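# Push paper tray guide in to square the stack

## Task

Move the paper tray's side guide inward until the paper stack sits flat and square against the tray wall across from it. The guide must end up latched in the closest notch, in contact or almost in contact with the stack along its whole length, without pinching it. The attempt fails if the guide is pressed with great force, moved at high speed, or the stack is pushed out sideways beyond the tray walls. The result counts only if it holds once the robot lets go, so release the guide and pull the arms away at the end.

## Robot and tools

Robot: two Franka FR3 arms named left_arm and right_arm, each carrying a Robotiq 2F-140 two-finger gripper. The names are just labels, not sides of any picture. Bases in the scene frame: left_arm at (+0.004, +0.410, 0) m, quat_wxyz (+0.999, 0, 0, -0.042); right_arm at (+0.049, -0.289, 0) m, quat_wxyz (+0.998, 0, 0, -0.057).

Scene frame: origin on the table surface midway between the arms, +x out over the table, +z up, left_arm on the +y side. Results report each gripper as end_effector_position (m) and end_effector_quat_wxyz. That position is the point between the closed finger pads; it can be somewhat off, more so at long reach. The fingers point along the gripper's +z and open and close along its y. Closed fingertips extend about 33 mm past that point, fully open about 9 mm, and closing pushes the tips about 24 mm further out, so keep that clearance from surfaces.

execute_actions takes "actions", a list holding at most one item, plus an optional "pictures" boolean (pictures are included by default). An empty list changes nothing and just reports the state. A wait is {"steps": N}, N up to 300 control steps of 1/30 s, counted from the previous result; reply time counts toward it. A motion is {"rows": [...], "steps": N}, with 1 to 15 rows and N up to 15 (default 15). Each row covers one step, and the final row repeats if there are fewer rows than steps. A refused call sends nothing.

Every row is a single list of 20 numbers, each in [-1, 1], covering both arms even if only one moves. Numbers 1-7: left_arm joint offsets; 8-10: left gripper position, force_limit, speed; 11-20: the same ten for right_arm. Joint numbers are offsets, not poses. They are measured from the joint angles shown in the most recent result that lists them, or from where the robot is when the action starts if no such result exists yet in this scene or for later calls in the same reply. They are not measured from the previous row. So all zeros sends the arm back to those reference angles; it is not a hold. Scale: 1.0 equals 1.427 rad for waist, shoulder, upper arm roll and elbow, 3.044 rad for forearm roll, 2.596 rad for wrist pitch, 3.91 rad for wrist roll. Joint ranges in column order (rad): waist -2.744..2.744, shoulder -1.784..1.784, upper arm roll -2.901..2.901, elbow -3.042..-0.152, forearm roll -2.807..2.807, wrist pitch 0.544..4.517, wrist roll -3.016..3.016. The true limits may sit 0.018 rad either side of these. Asking a joint to go more than 0.018 rad beyond its range gets the call refused, and a target past the real end is clipped there and reported as "joint sent to its limit" (this can refer to an earlier action).

Speed is capped: each step, a joint's target can lead its measured angle by at most 0.248 rad (first four joints), 0.677 (forearm roll), 0.715 (wrist pitch) or 1.54 (wrist roll). If targets would put a gripper more than 70 mm from its measured spot, they are scaled back. The arms keep moving toward the last row while you think, and stop once movement nearly ceases or a step is HELD.

Gripper numbers are absolute settings, not offsets. position: +1 fully open (140 mm), pads touch at about -0.8, -1 closes until something blocks. force_limit: about 14 N at -1, 60 N at 0, 107 N at +1. speed: roughly 30, 140 and 250 mm/s at -1, 0, +1. To keep a gripper unchanged, resend its previous three numbers. object_status: 0 moving, 1 blocked while opening, 2 blocked while closing (a grip), 3 reached target or pads met. To squeeze harder while status is 2, raise force_limit and change position by at least 0.01 (e.g. -1 to -0.98). position_measured is in counts: 3 open, 230 closed.

Result lines: the state line for each arm; Joint positions and Joint velocities (rad, rad/s, one block per arm); joint torques and external torque estimates (noisy, affected by friction); "joint command not followed" means the clearance check changed joint targets; HELD marks steps not sent; MOTOR HOT warns of overheating; TORQUE FAULT, FORCE FAULT or OVER-TEMPERATURE FAULT means that arm halted for about 10 s. Limits: 85 N m for the first four joints, 11 N m for the wrist joints, 85 N contact force per arm, with held weight included.

zoom_image: {"camera", "region": [x0, y0, x1, y1]} in pixels of that camera's latest image, region at most 504x504. Cameras: cam_head_left, cam_head_right, cam_high, cam_low, cam_left_wrist, cam_right_wrist, each 896x504. show_instructions displays the reference pages. read_manual gives licence texts. finished_scene {"scene": n} ends and grades the scene; it cannot be undone.

Avoid: pressing or sliding the guide hard or fast, pushing the stack beyond the tray walls, knocking anything off the table, the arms touching each other, and faults. Loose objects may occasionally get a small shove. Nudge the guide slowly with small offsets into its nearest notch, open the gripper, retreat, and check the cameras before calling finished_scene.

Each tool is called as name([rows], argument=value, ...), one row to a line, values as JSON.

Reference images:

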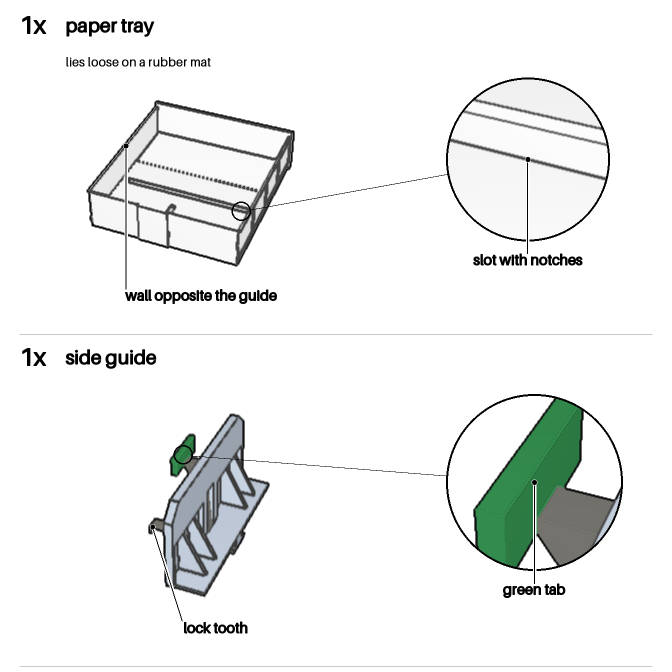

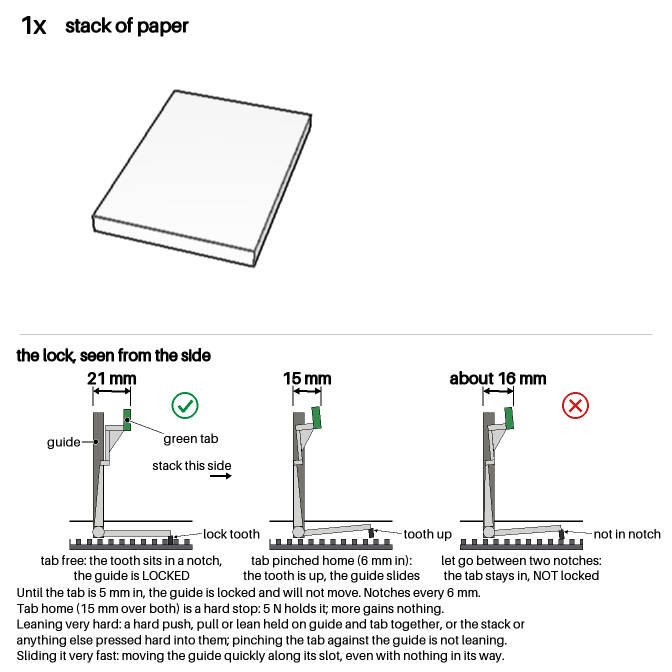

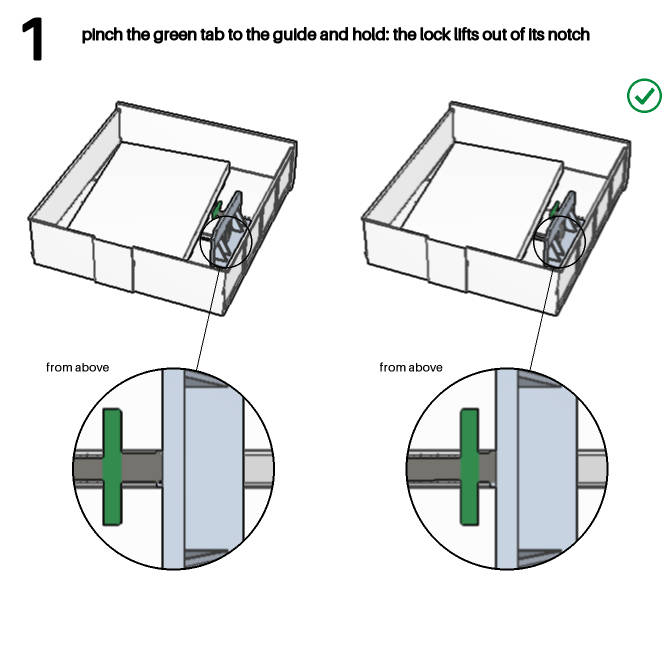

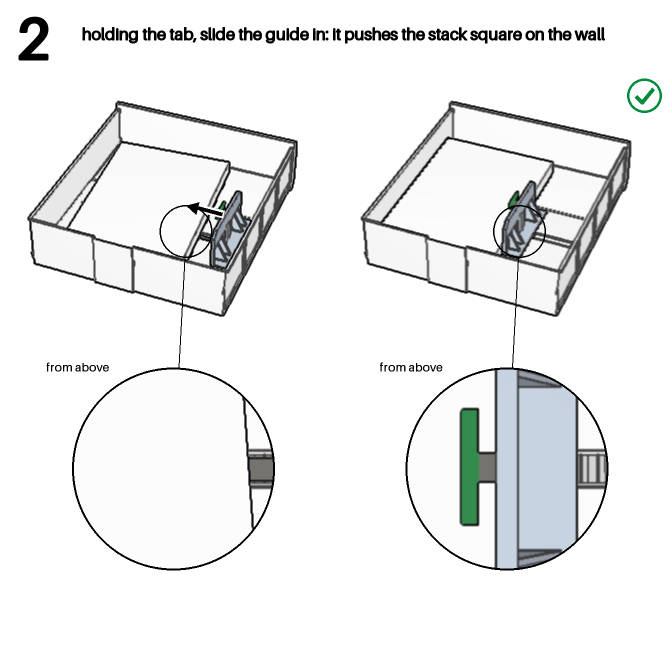

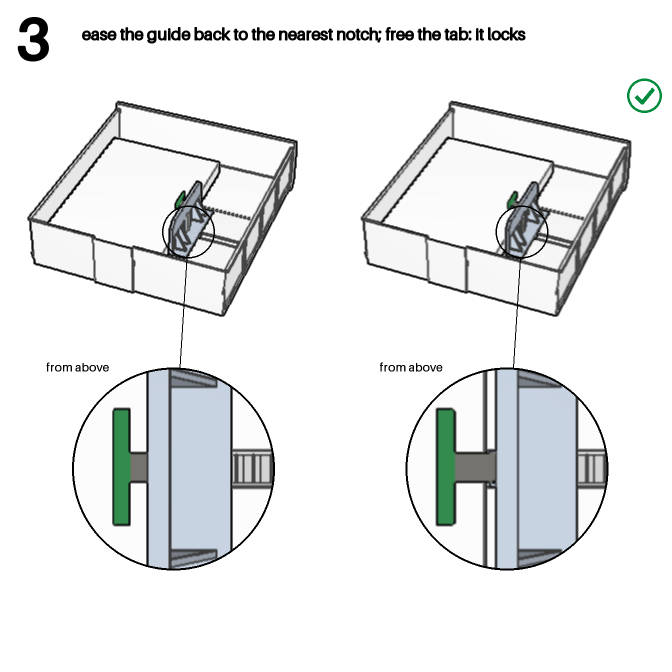

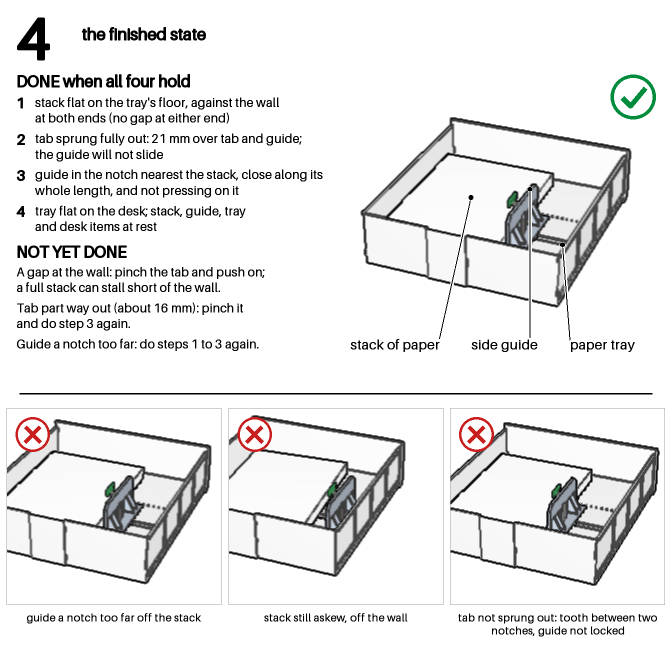

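## Session

execute_actions(actions=[])

Scene clock: 0.00 s of 4100.00 s.
left_arm: end_effector_position=(+0.4844, +0.0614, +0.2578) position_measured=3 object_status=3 end_effector_quat_wxyz=(-0.487, -0.346, +0.626, -0.501) | right_arm: end_effector_position=(-0.0009, -0.8727, +0.2409) position_measured=3 object_status=3 end_effector_quat_wxyz=(-0.114, +0.860, +0.498, +0.014)
Joint positions: left_arm=[-0.062  0.443  0.101 -2.027 -1.416  1.425  1.211] | right_arm=[-1.42   0.308 -0.083 -1.577 -0.074  1.675  2.061]
Joint velocities: left_arm=[ 0.001  0.001 -0.001  0.001  0.001  0.002  0.001] | right_arm=[ 0.     0.    -0.     0.001 -0.001 -0.001 -0.001]
Joint torques (N m, as the joint torque sensors report them, + toward a larger angle): no reading
External joint torques (N m, as the arm's controller estimates them; a push from outside toward a larger angle lowers the number): no reading

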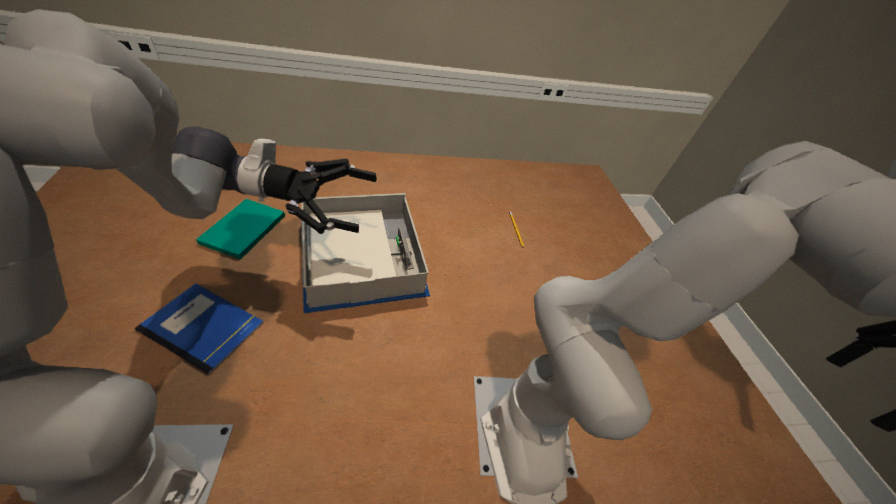

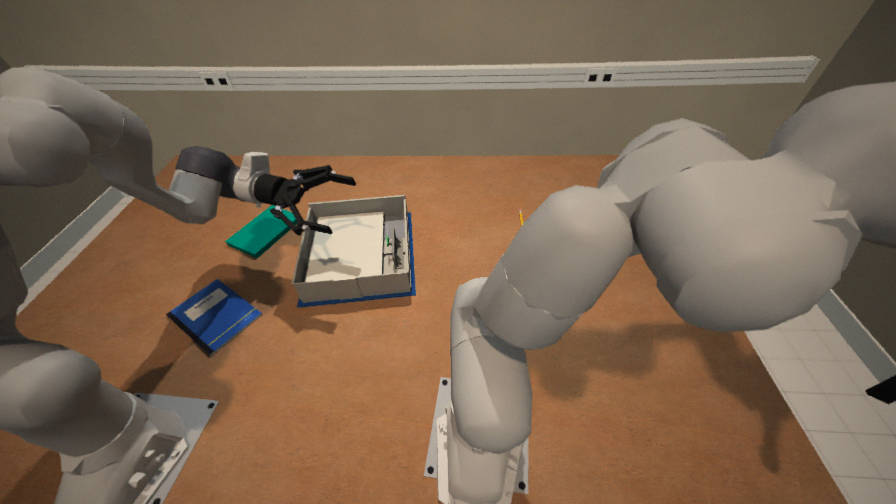

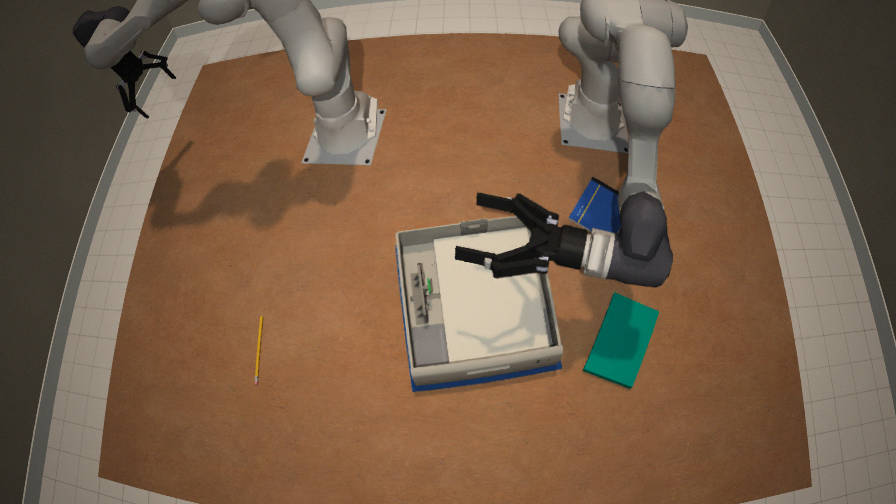

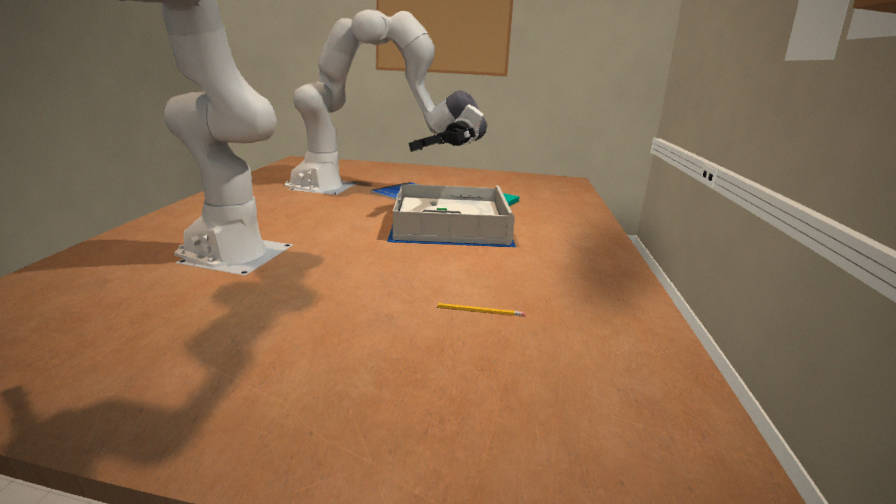

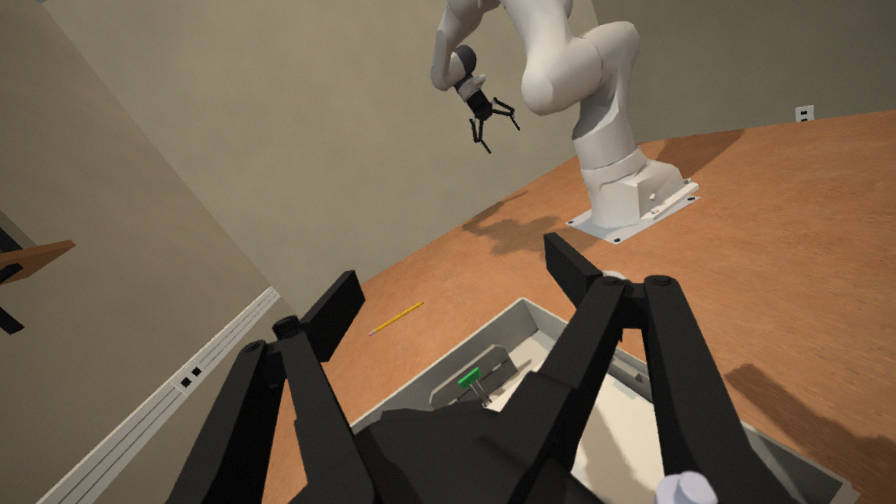

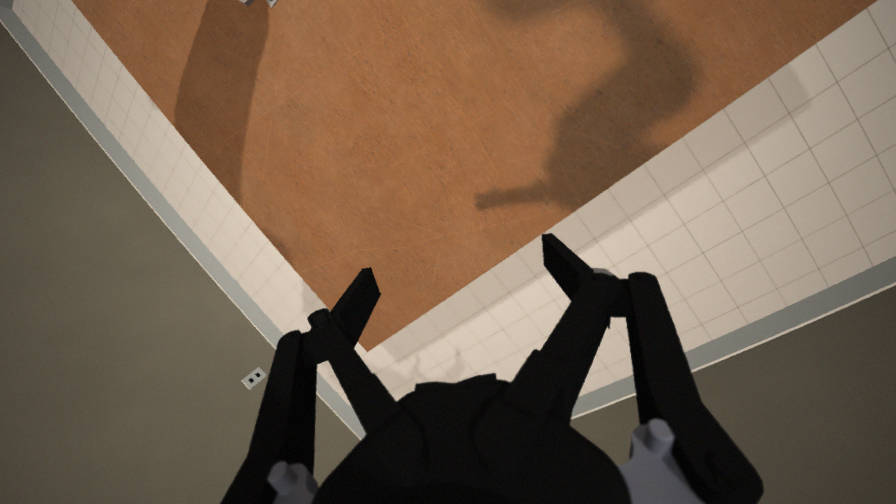

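execute_actions([
  {"rows":[[0,0,0,0.36,0,0,0,-0.2,-1,0,0,0,0,0,0,0,0,1,0,0],[0,0,0,0.36,0,0,0,-0.2,-1,0,0,0,0,0,0,0,0,1,0,0],[0,0,0,0.36,0,0,0,-0.2,-1,0,0,0,0,0,0,0,0,1,0,0],[0,0,0,0.36,0,0,0,-0.2,-1,0,0,0,0,0,0,0,0,1,0,0],[0,0,0,0.36,0,0,0,-0.2,-1,0,0,0,0,0,0,0,0,1,0,0],[0,0,0,0.36,0,0,0,-0.2,-1,0,0,0,0,0,0,0,0,1,0,0],[0,0,0,0.36,0,0,0,-0.2,-1,0,0,0,0,0,0,0,0,1,0,0],[0,0,0,0.36,0,0,0,-0.2,-1,0,0,0,0,0,0,0,0,1,0,0],[0,0,0,0.36,0,0,0,-0.2,-1,0,0,0,0,0,0,0,0,1,0,0],[0,0,0,0.36,0,0,0,-0.2,-1,0,0,0,0,0,0,0,0,1,0,0],[0,0,0,0.36,0,0,0,-0.2,-1,0,0,0,0,0,0,0,0,1,0,0],[0,0,0,0.36,0,0,0,-0.2,-1,0,0,0,0,0,0,0,0,1,0,0],[-0.394,-0.004,-0.071,0.361,0.465,0.202,-0.122,-0.2,-1,0,0,0,0,0,0,0,0,1,0,0]]},
], pictures=false)

execute_actions([
  {"steps":90},
])

zoom_image(camera="cam_high", region=[370,190,600,400])

Scene clock: 18.47 s of 4100.00 s.
left_arm: end_effector_position=(+0.5891, +0.0348, +0.4073) position_measured=108 object_status=0 end_effector_quat_wxyz=(-0.311, -0.209, +0.767, -0.520) | right_arm: end_effector_position=(-0.0009, -0.8727, +0.2409) position_measured=3 object_status=3 end_effector_quat_wxyz=(-0.114, +0.860, +0.498, +0.014)
Joint positions: left_arm=[-0.101  0.42   0.094 -1.524 -1.293  1.499  1.173] | right_arm=[-1.42   0.308 -0.083 -1.577 -0.074  1.675  2.061]
Joint velocities: left_arm=[-0.533 -0.017 -0.179  0.054  1.241  0.687 -0.377] | right_arm=[-0.    -0.001 -0.001 -0.001 -0.001  0.     0.001]
Joint torques (N m, as the joint torque sensors report them, + toward a larger angle): left_arm=[ -5.71 -39.85  -3.38  22.52  -1.16  -0.41  -0.34] | right_arm=[ -0.04 -41.64  -0.05  24.65   0.52   2.    -0.02]
External joint torques (N m, as the arm's controller estimates them; a push from outside toward a larger angle lowers the number): left_arm=[-0.69 -0.6   0.46  1.9   1.39  0.56 -0.33] | right_arm=[-0.02 -0.09  0.52  0.96 -0.08  0.16 -0.01]
Steps of this call (steps 1 to 90: nothing new was sent; then 14.97 s passed at rest; steps 91 to 105: all 15 steps of this action). Readings (joint positions | what the end effector reports):
91: left_arm=[-0.062 0.453 0.101 -1.996 -1.413 1.424 1.211] | right_arm=[-1.420 0.308 -0.083 -1.577 -0.074 1.675 2.061] | left_arm position_measured=3 object_status=0 | right_arm position_measured=3 object_status=3
92: left_arm=[-0.062 0.460 0.101 -1.949 -1.413 1.424 1.211] | right_arm=[-1.420 0.308 -0.083 -1.577 -0.074 1.675 2.061] | left_arm position_measured=9 object_status=0 | right_arm position_measured=3 object_status=3
94: left_arm=[-0.062 0.460 0.101 -1.857 -1.412 1.425 1.211] | right_arm=[-1.420 0.308 -0.083 -1.577 -0.074 1.675 2.061] | left_arm position_measured=24 object_status=0 | right_arm position_measured=3 object_status=3
98: left_arm=[-0.062 0.453 0.101 -1.668 -1.413 1.425 1.211] | right_arm=[-1.420 0.308 -0.083 -1.577 -0.074 1.675 2.061] | left_arm position_measured=55 object_status=0 | right_arm position_measured=3 object_status=3
105: the state above

Scene clock: 21.47 s of 4100.00 s.
left_arm: end_effector_position=(+0.5225, -0.0342, +0.2000) position_measured=154 object_status=3 end_effector_quat_wxyz=(-0.003, -0.065, +0.998, -0.000) | right_arm: end_effector_position=(-0.0009, -0.8727, +0.2409) position_measured=3 object_status=3 end_effector_quat_wxyz=(-0.114, +0.860, +0.498, +0.014)
Joint positions: left_arm=[-0.622  0.437  0.001 -1.513 -0.005  1.947  0.737] | right_arm=[-1.42   0.308 -0.083 -1.577 -0.074  1.675  2.061]
Joint velocities: left_arm=[ 0.001  0.    -0.    -0.     0.     0.     0.001] | right_arm=[ 0.001 -0.    -0.    -0.    -0.002  0.     0.001]
Joint torques (N m, as the joint torque sensors report them, + toward a larger angle): left_arm=[ -0.99 -45.5    0.8   24.91   1.9    2.94  -0.18] | right_arm=[  0.48 -41.58  -0.02  24.84   0.52   1.97   0.04]
External joint torques (N m, as the arm's controller estimates them; a push from outside toward a larger angle lowers the number): left_arm=[-0.95  0.37  0.43  0.67  1.18  0.5  -0.18] | right_arm=[ 0.47 -0.05  0.52  1.1  -0.08  0.12  0.05]
Steps of this call (steps 1 to 60: the robot went on to your last target; steps 61 to 90: nothing new was sent). Readings (joint positions | what the end effector reports):
1: left_arm=[-0.120 0.420 0.088 -1.522 -1.247 1.523 1.160] | right_arm=[-1.420 0.308 -0.083 -1.577 -0.074 1.675 2.061] | left_arm position_measured=115 object_status=0 | right_arm position_measured=3 object_status=3
2: left_arm=[-0.142 0.421 0.081 -1.521 -1.198 1.547 1.147] | right_arm=[-1.420 0.308 -0.083 -1.577 -0.074 1.675 2.061] | left_arm position_measured=123 object_status=0 | right_arm position_measured=3 object_status=3
4: left_arm=[-0.191 0.424 0.068 -1.520 -1.090 1.595 1.118] | right_arm=[-1.420 0.308 -0.083 -1.577 -0.074 1.675 2.061] | left_arm position_measured=138 object_status=0 | right_arm position_measured=3 object_status=3
8: left_arm=[-0.324 0.430 0.046 -1.517 -0.791 1.701 1.050] | right_arm=[-1.420 0.308 -0.083 -1.577 -0.074 1.675 2.061] | left_arm position_measured=154 object_status=0 | right_arm position_measured=3 object_status=3
90: the state above
All arms were judged still, so your last target was given up. Only a new action makes them travel on or press farther. Fingers that are still opening or closing keep moving.
camera_calibration (this result's frames):
cam_left_wrist: T_world_to_cam=[[0.0963657, 0.99449, -0.0412605, -0.00194329], [0.9332, -0.0758532, 0.351261, -0.544712], [0.346196, -0.0723538, -0.935368, 0.187197], [0, 0, 0, 1]] pos_world=[0.443706, -0.0258412, 0.366354]
cam_right_wrist: T_world_to_cam=[[0.719009, -0.650368, -0.245046, -0.498483], [-0.592693, -0.757926, 0.272513, -0.711367], [-0.36296, -0.0507018, -0.930424, 0.382119], [0, 0, 0, 1]] pos_world=[0.0754855, -0.843986, 0.427238]

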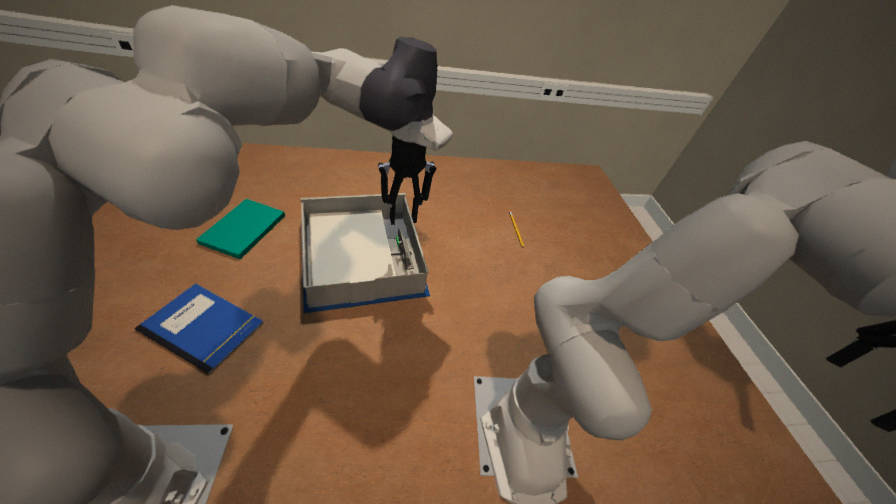

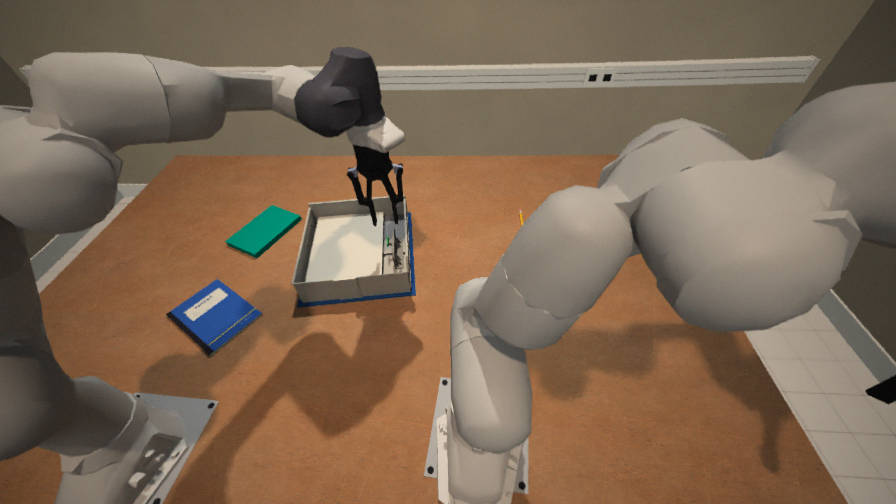

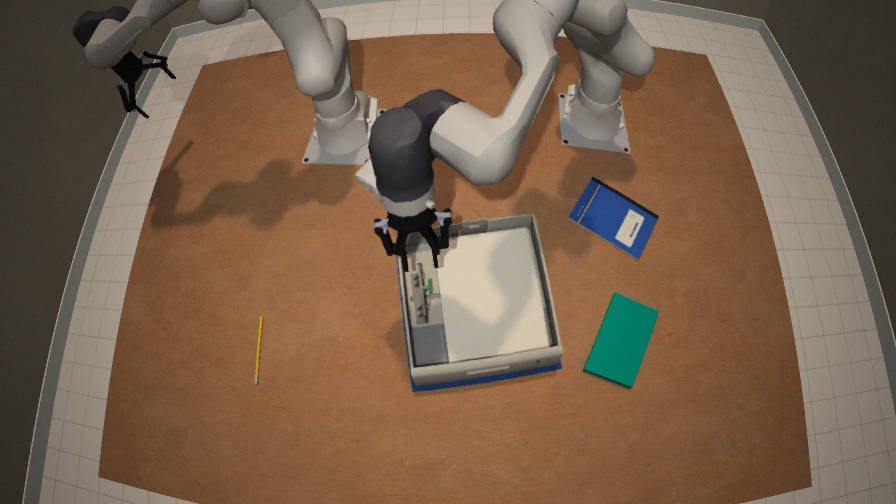

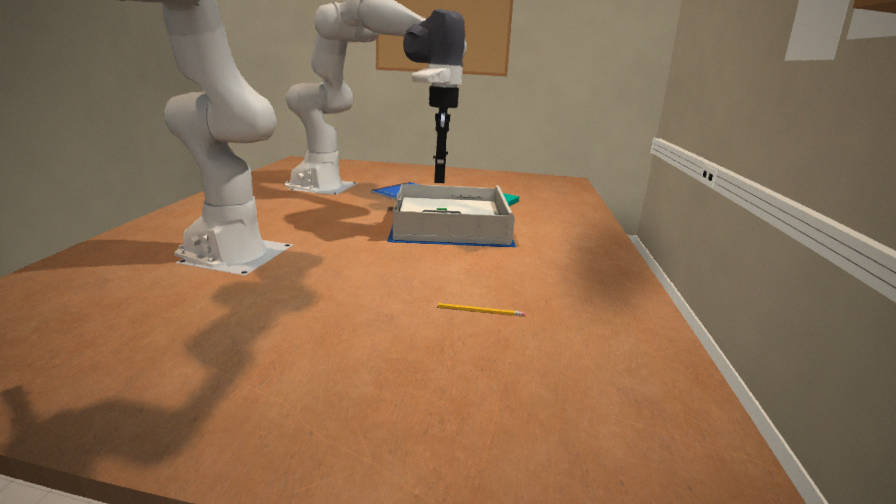

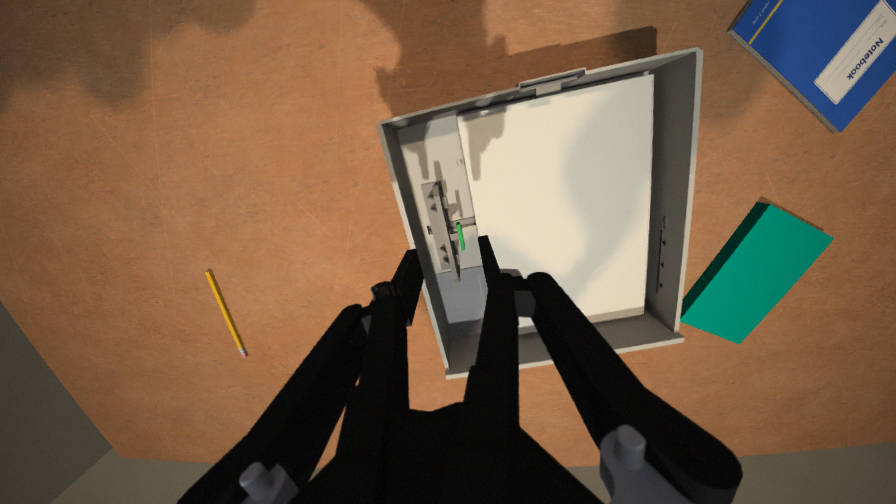

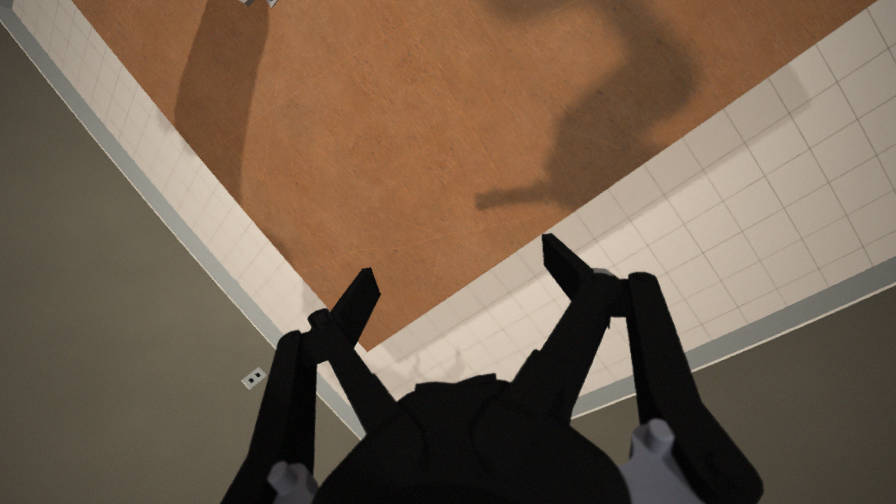

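Region (370, 190, 600, 400) of cam_high's 896x504 image, scaled by 2.191, with more detail than that image has; it fills the top 460 rows of this view, and the rest is white.

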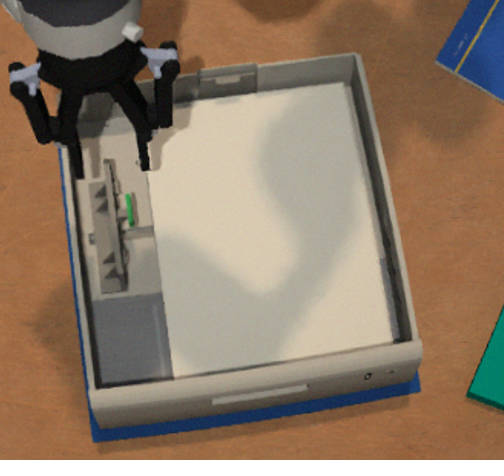

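execute_actions([
  {"rows":[[0.005,0.052,0,-0.0575,0.002,0.061,0.002,-0.2,-1,0,0,0,0,0,0,0,0,1,0,0]]},
])

zoom_image(camera="cam_low", region=[380,150,520,250])

zoom_image(camera="cam_head_left", region=[350,190,450,290])

Scene clock: 28.73 s of 4100.00 s.
left_arm: end_effector_position=(+0.5248, -0.0310, +0.1225) position_measured=154 object_status=3 end_effector_quat_wxyz=(-0.006, -0.066, +0.998, +0.004) | right_arm: end_effector_position=(-0.0009, -0.8727, +0.2409) position_measured=3 object_status=3 end_effector_quat_wxyz=(-0.114, +0.860, +0.498, +0.014)
Joint positions: left_arm=[-0.617  0.512  0.001 -1.596 -0.004  2.094  0.741] | right_arm=[-1.42   0.308 -0.083 -1.577 -0.074  1.675  2.061]
Joint velocities: left_arm=[ 0.001 -0.027 -0.001  0.011 -0.     0.06   0.002] | right_arm=[ 0.001  0.    -0.001 -0.001 -0.    -0.    -0.   ]
Joint torques (N m, as the joint torque sensors report them, + toward a larger angle): left_arm=[  1.16 -45.86   1.84  23.69   1.84   2.84   0.22] | right_arm=[  0.85 -42.16  -0.48  24.59   0.56   1.94  -0.07]
External joint torques (N m, as the arm's controller estimates them; a push from outside toward a larger angle lowers the number): left_arm=[ 1.05 -0.22  1.31  1.03  1.17  0.57  0.22] | right_arm=[ 0.82 -0.58  0.04  0.84 -0.05  0.09 -0.07]
Steps of this call (steps 1 to 90: nothing new was sent; then 3.77 s passed at rest; steps 91 to 105: all 15 steps of this action). Readings (joint positions | what the end effector reports):
91: left_arm=[-0.622 0.439 0.001 -1.525 -0.005 1.972 0.738] | right_arm=[-1.420 0.308 -0.083 -1.577 -0.074 1.675 2.061] | left_arm position_measured=154 object_status=3 | right_arm position_measured=3 object_status=3
92: left_arm=[-0.621 0.450 0.001 -1.540 -0.005 1.997 0.738] | right_arm=[-1.420 0.308 -0.083 -1.577 -0.074 1.675 2.061] | left_arm position_measured=154 object_status=3 | right_arm position_measured=3 object_status=3
94: left_arm=[-0.619 0.483 0.001 -1.570 -0.004 2.032 0.739] | right_arm=[-1.420 0.308 -0.083 -1.577 -0.074 1.675 2.061] | left_arm position_measured=154 object_status=3 | right_arm position_measured=3 object_status=3
98: left_arm=[-0.617 0.521 0.001 -1.598 -0.004 2.068 0.740] | right_arm=[-1.420 0.308 -0.083 -1.577 -0.074 1.675 2.061] | left_arm position_measured=154 object_status=3 | right_arm position_measured=3 object_status=3
105: the state above
camera_calibration (this result's frames):
cam_left_wrist: T_world_to_cam=[[0.094322, 0.994962, -0.0339822, -0.00830819], [0.935839, -0.0769708, 0.34392, -0.519965], [0.339572, -0.0642411, -0.938384, 0.118285], [0, 0, 0, 1]] pos_world=[0.44722, -0.024157, 0.289541]
cam_right_wrist: T_world_to_cam=[[0.719009, -0.650368, -0.245046, -0.498483], [-0.592693, -0.757926, 0.272512, -0.711367], [-0.36296, -0.0507017, -0.930424, 0.382119], [0, 0, 0, 1]] pos_world=[0.0754856, -0.843986, 0.427238]

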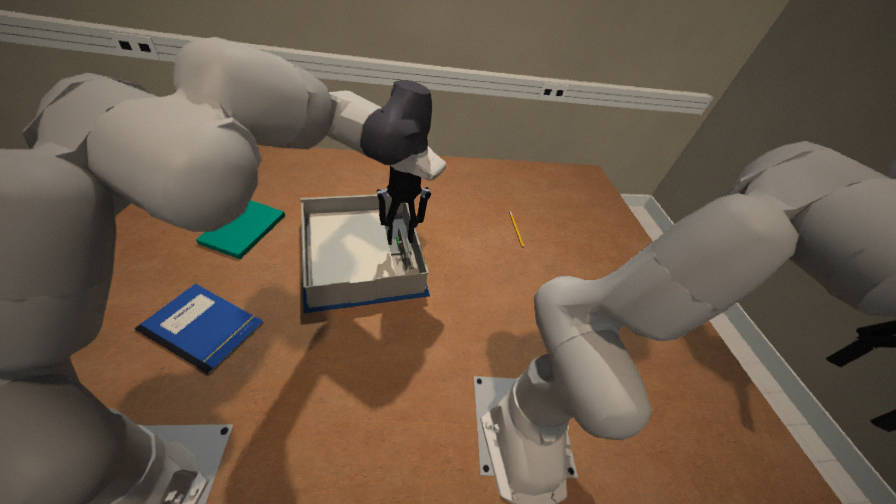

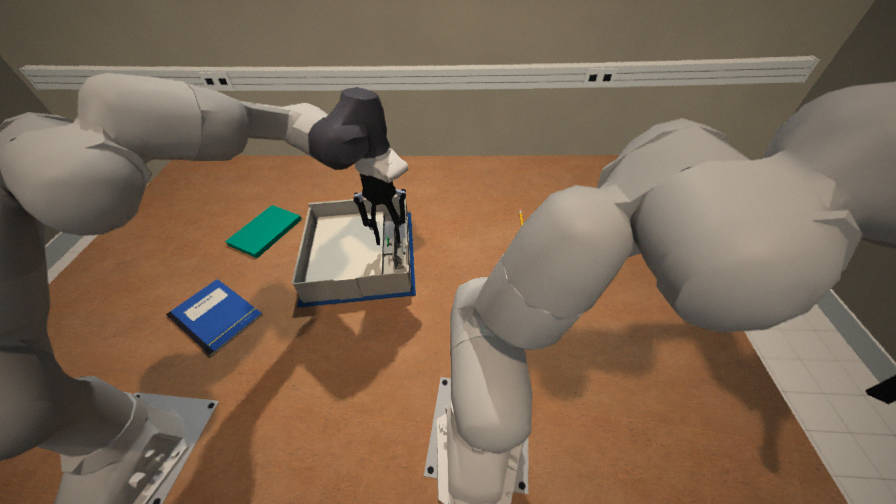

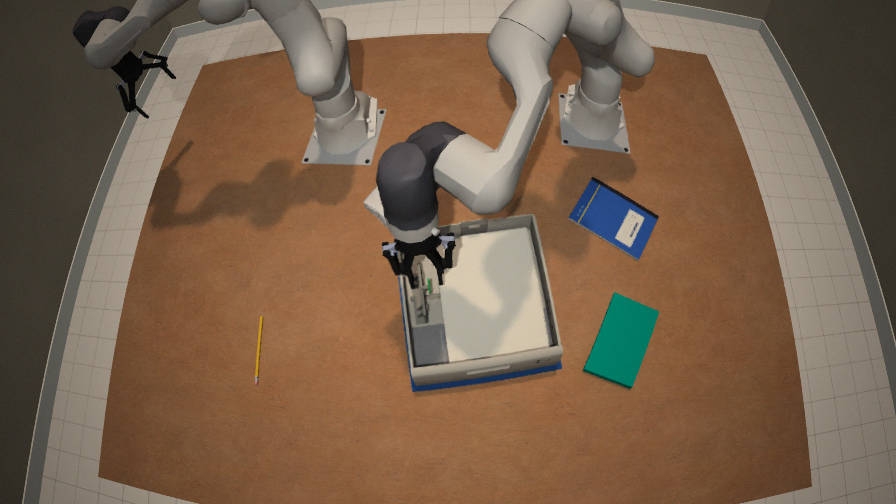

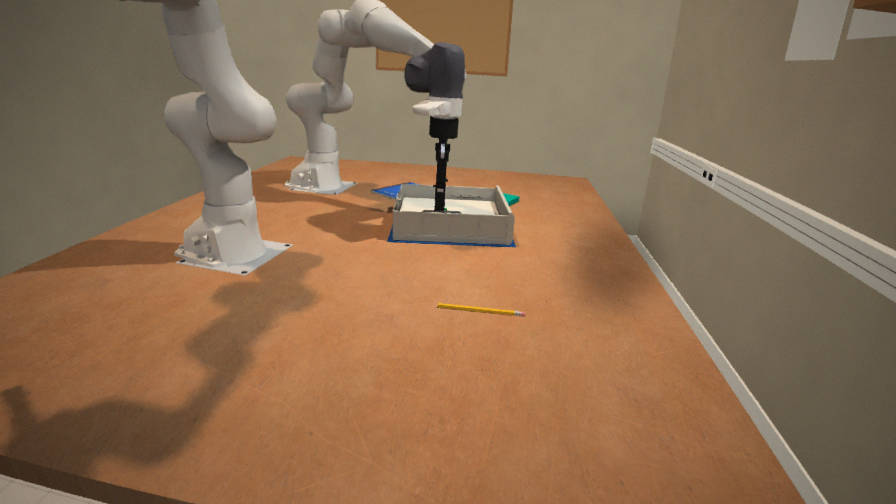

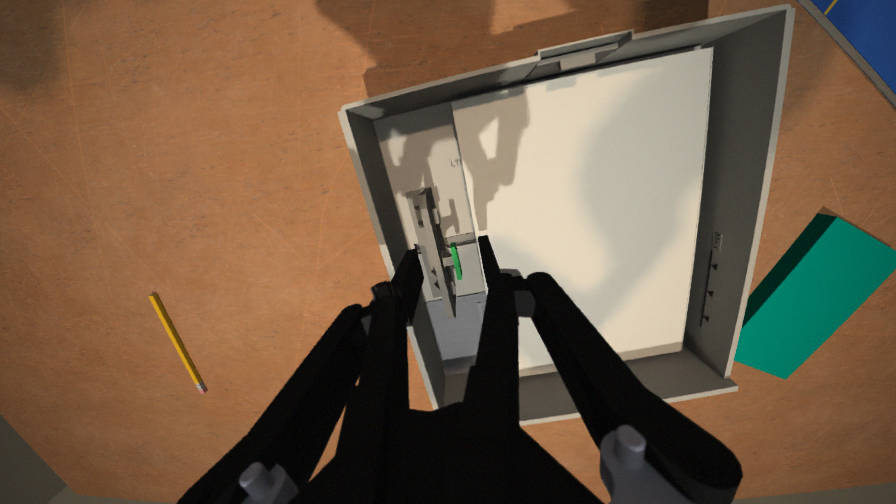

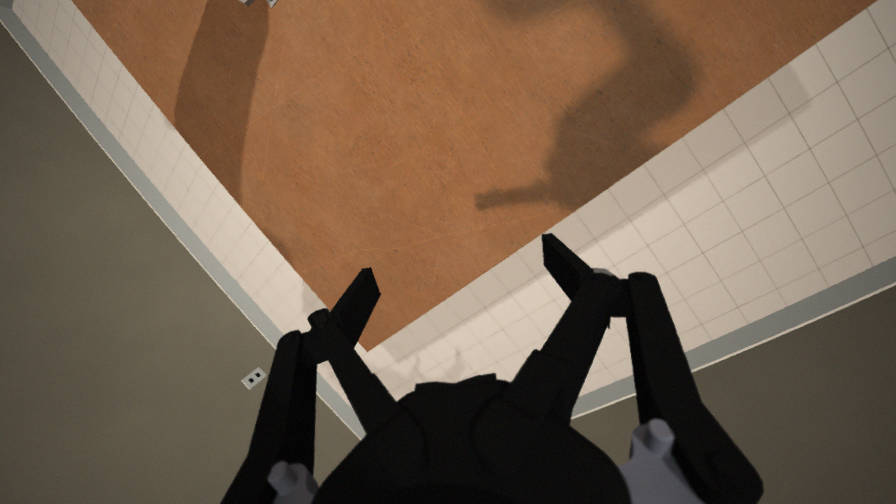

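Region (380, 150, 520, 250) of cam_low's 896x504 image, scaled by 3.600, with more detail than that image has; it fills the top 360 rows of this view, and the rest is white.

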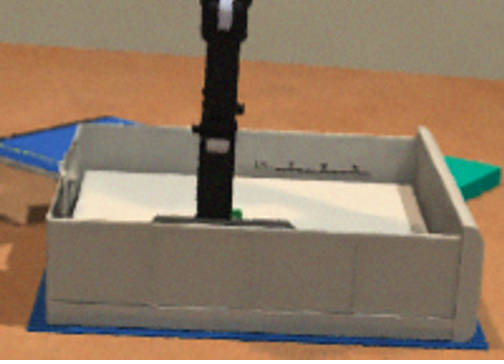

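Region (350, 190, 450, 290) of cam_head_left's 896x504 image, scaled by 5.040, with more detail than that image has.

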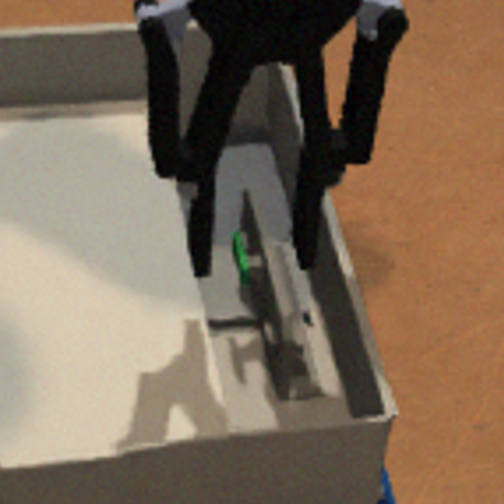

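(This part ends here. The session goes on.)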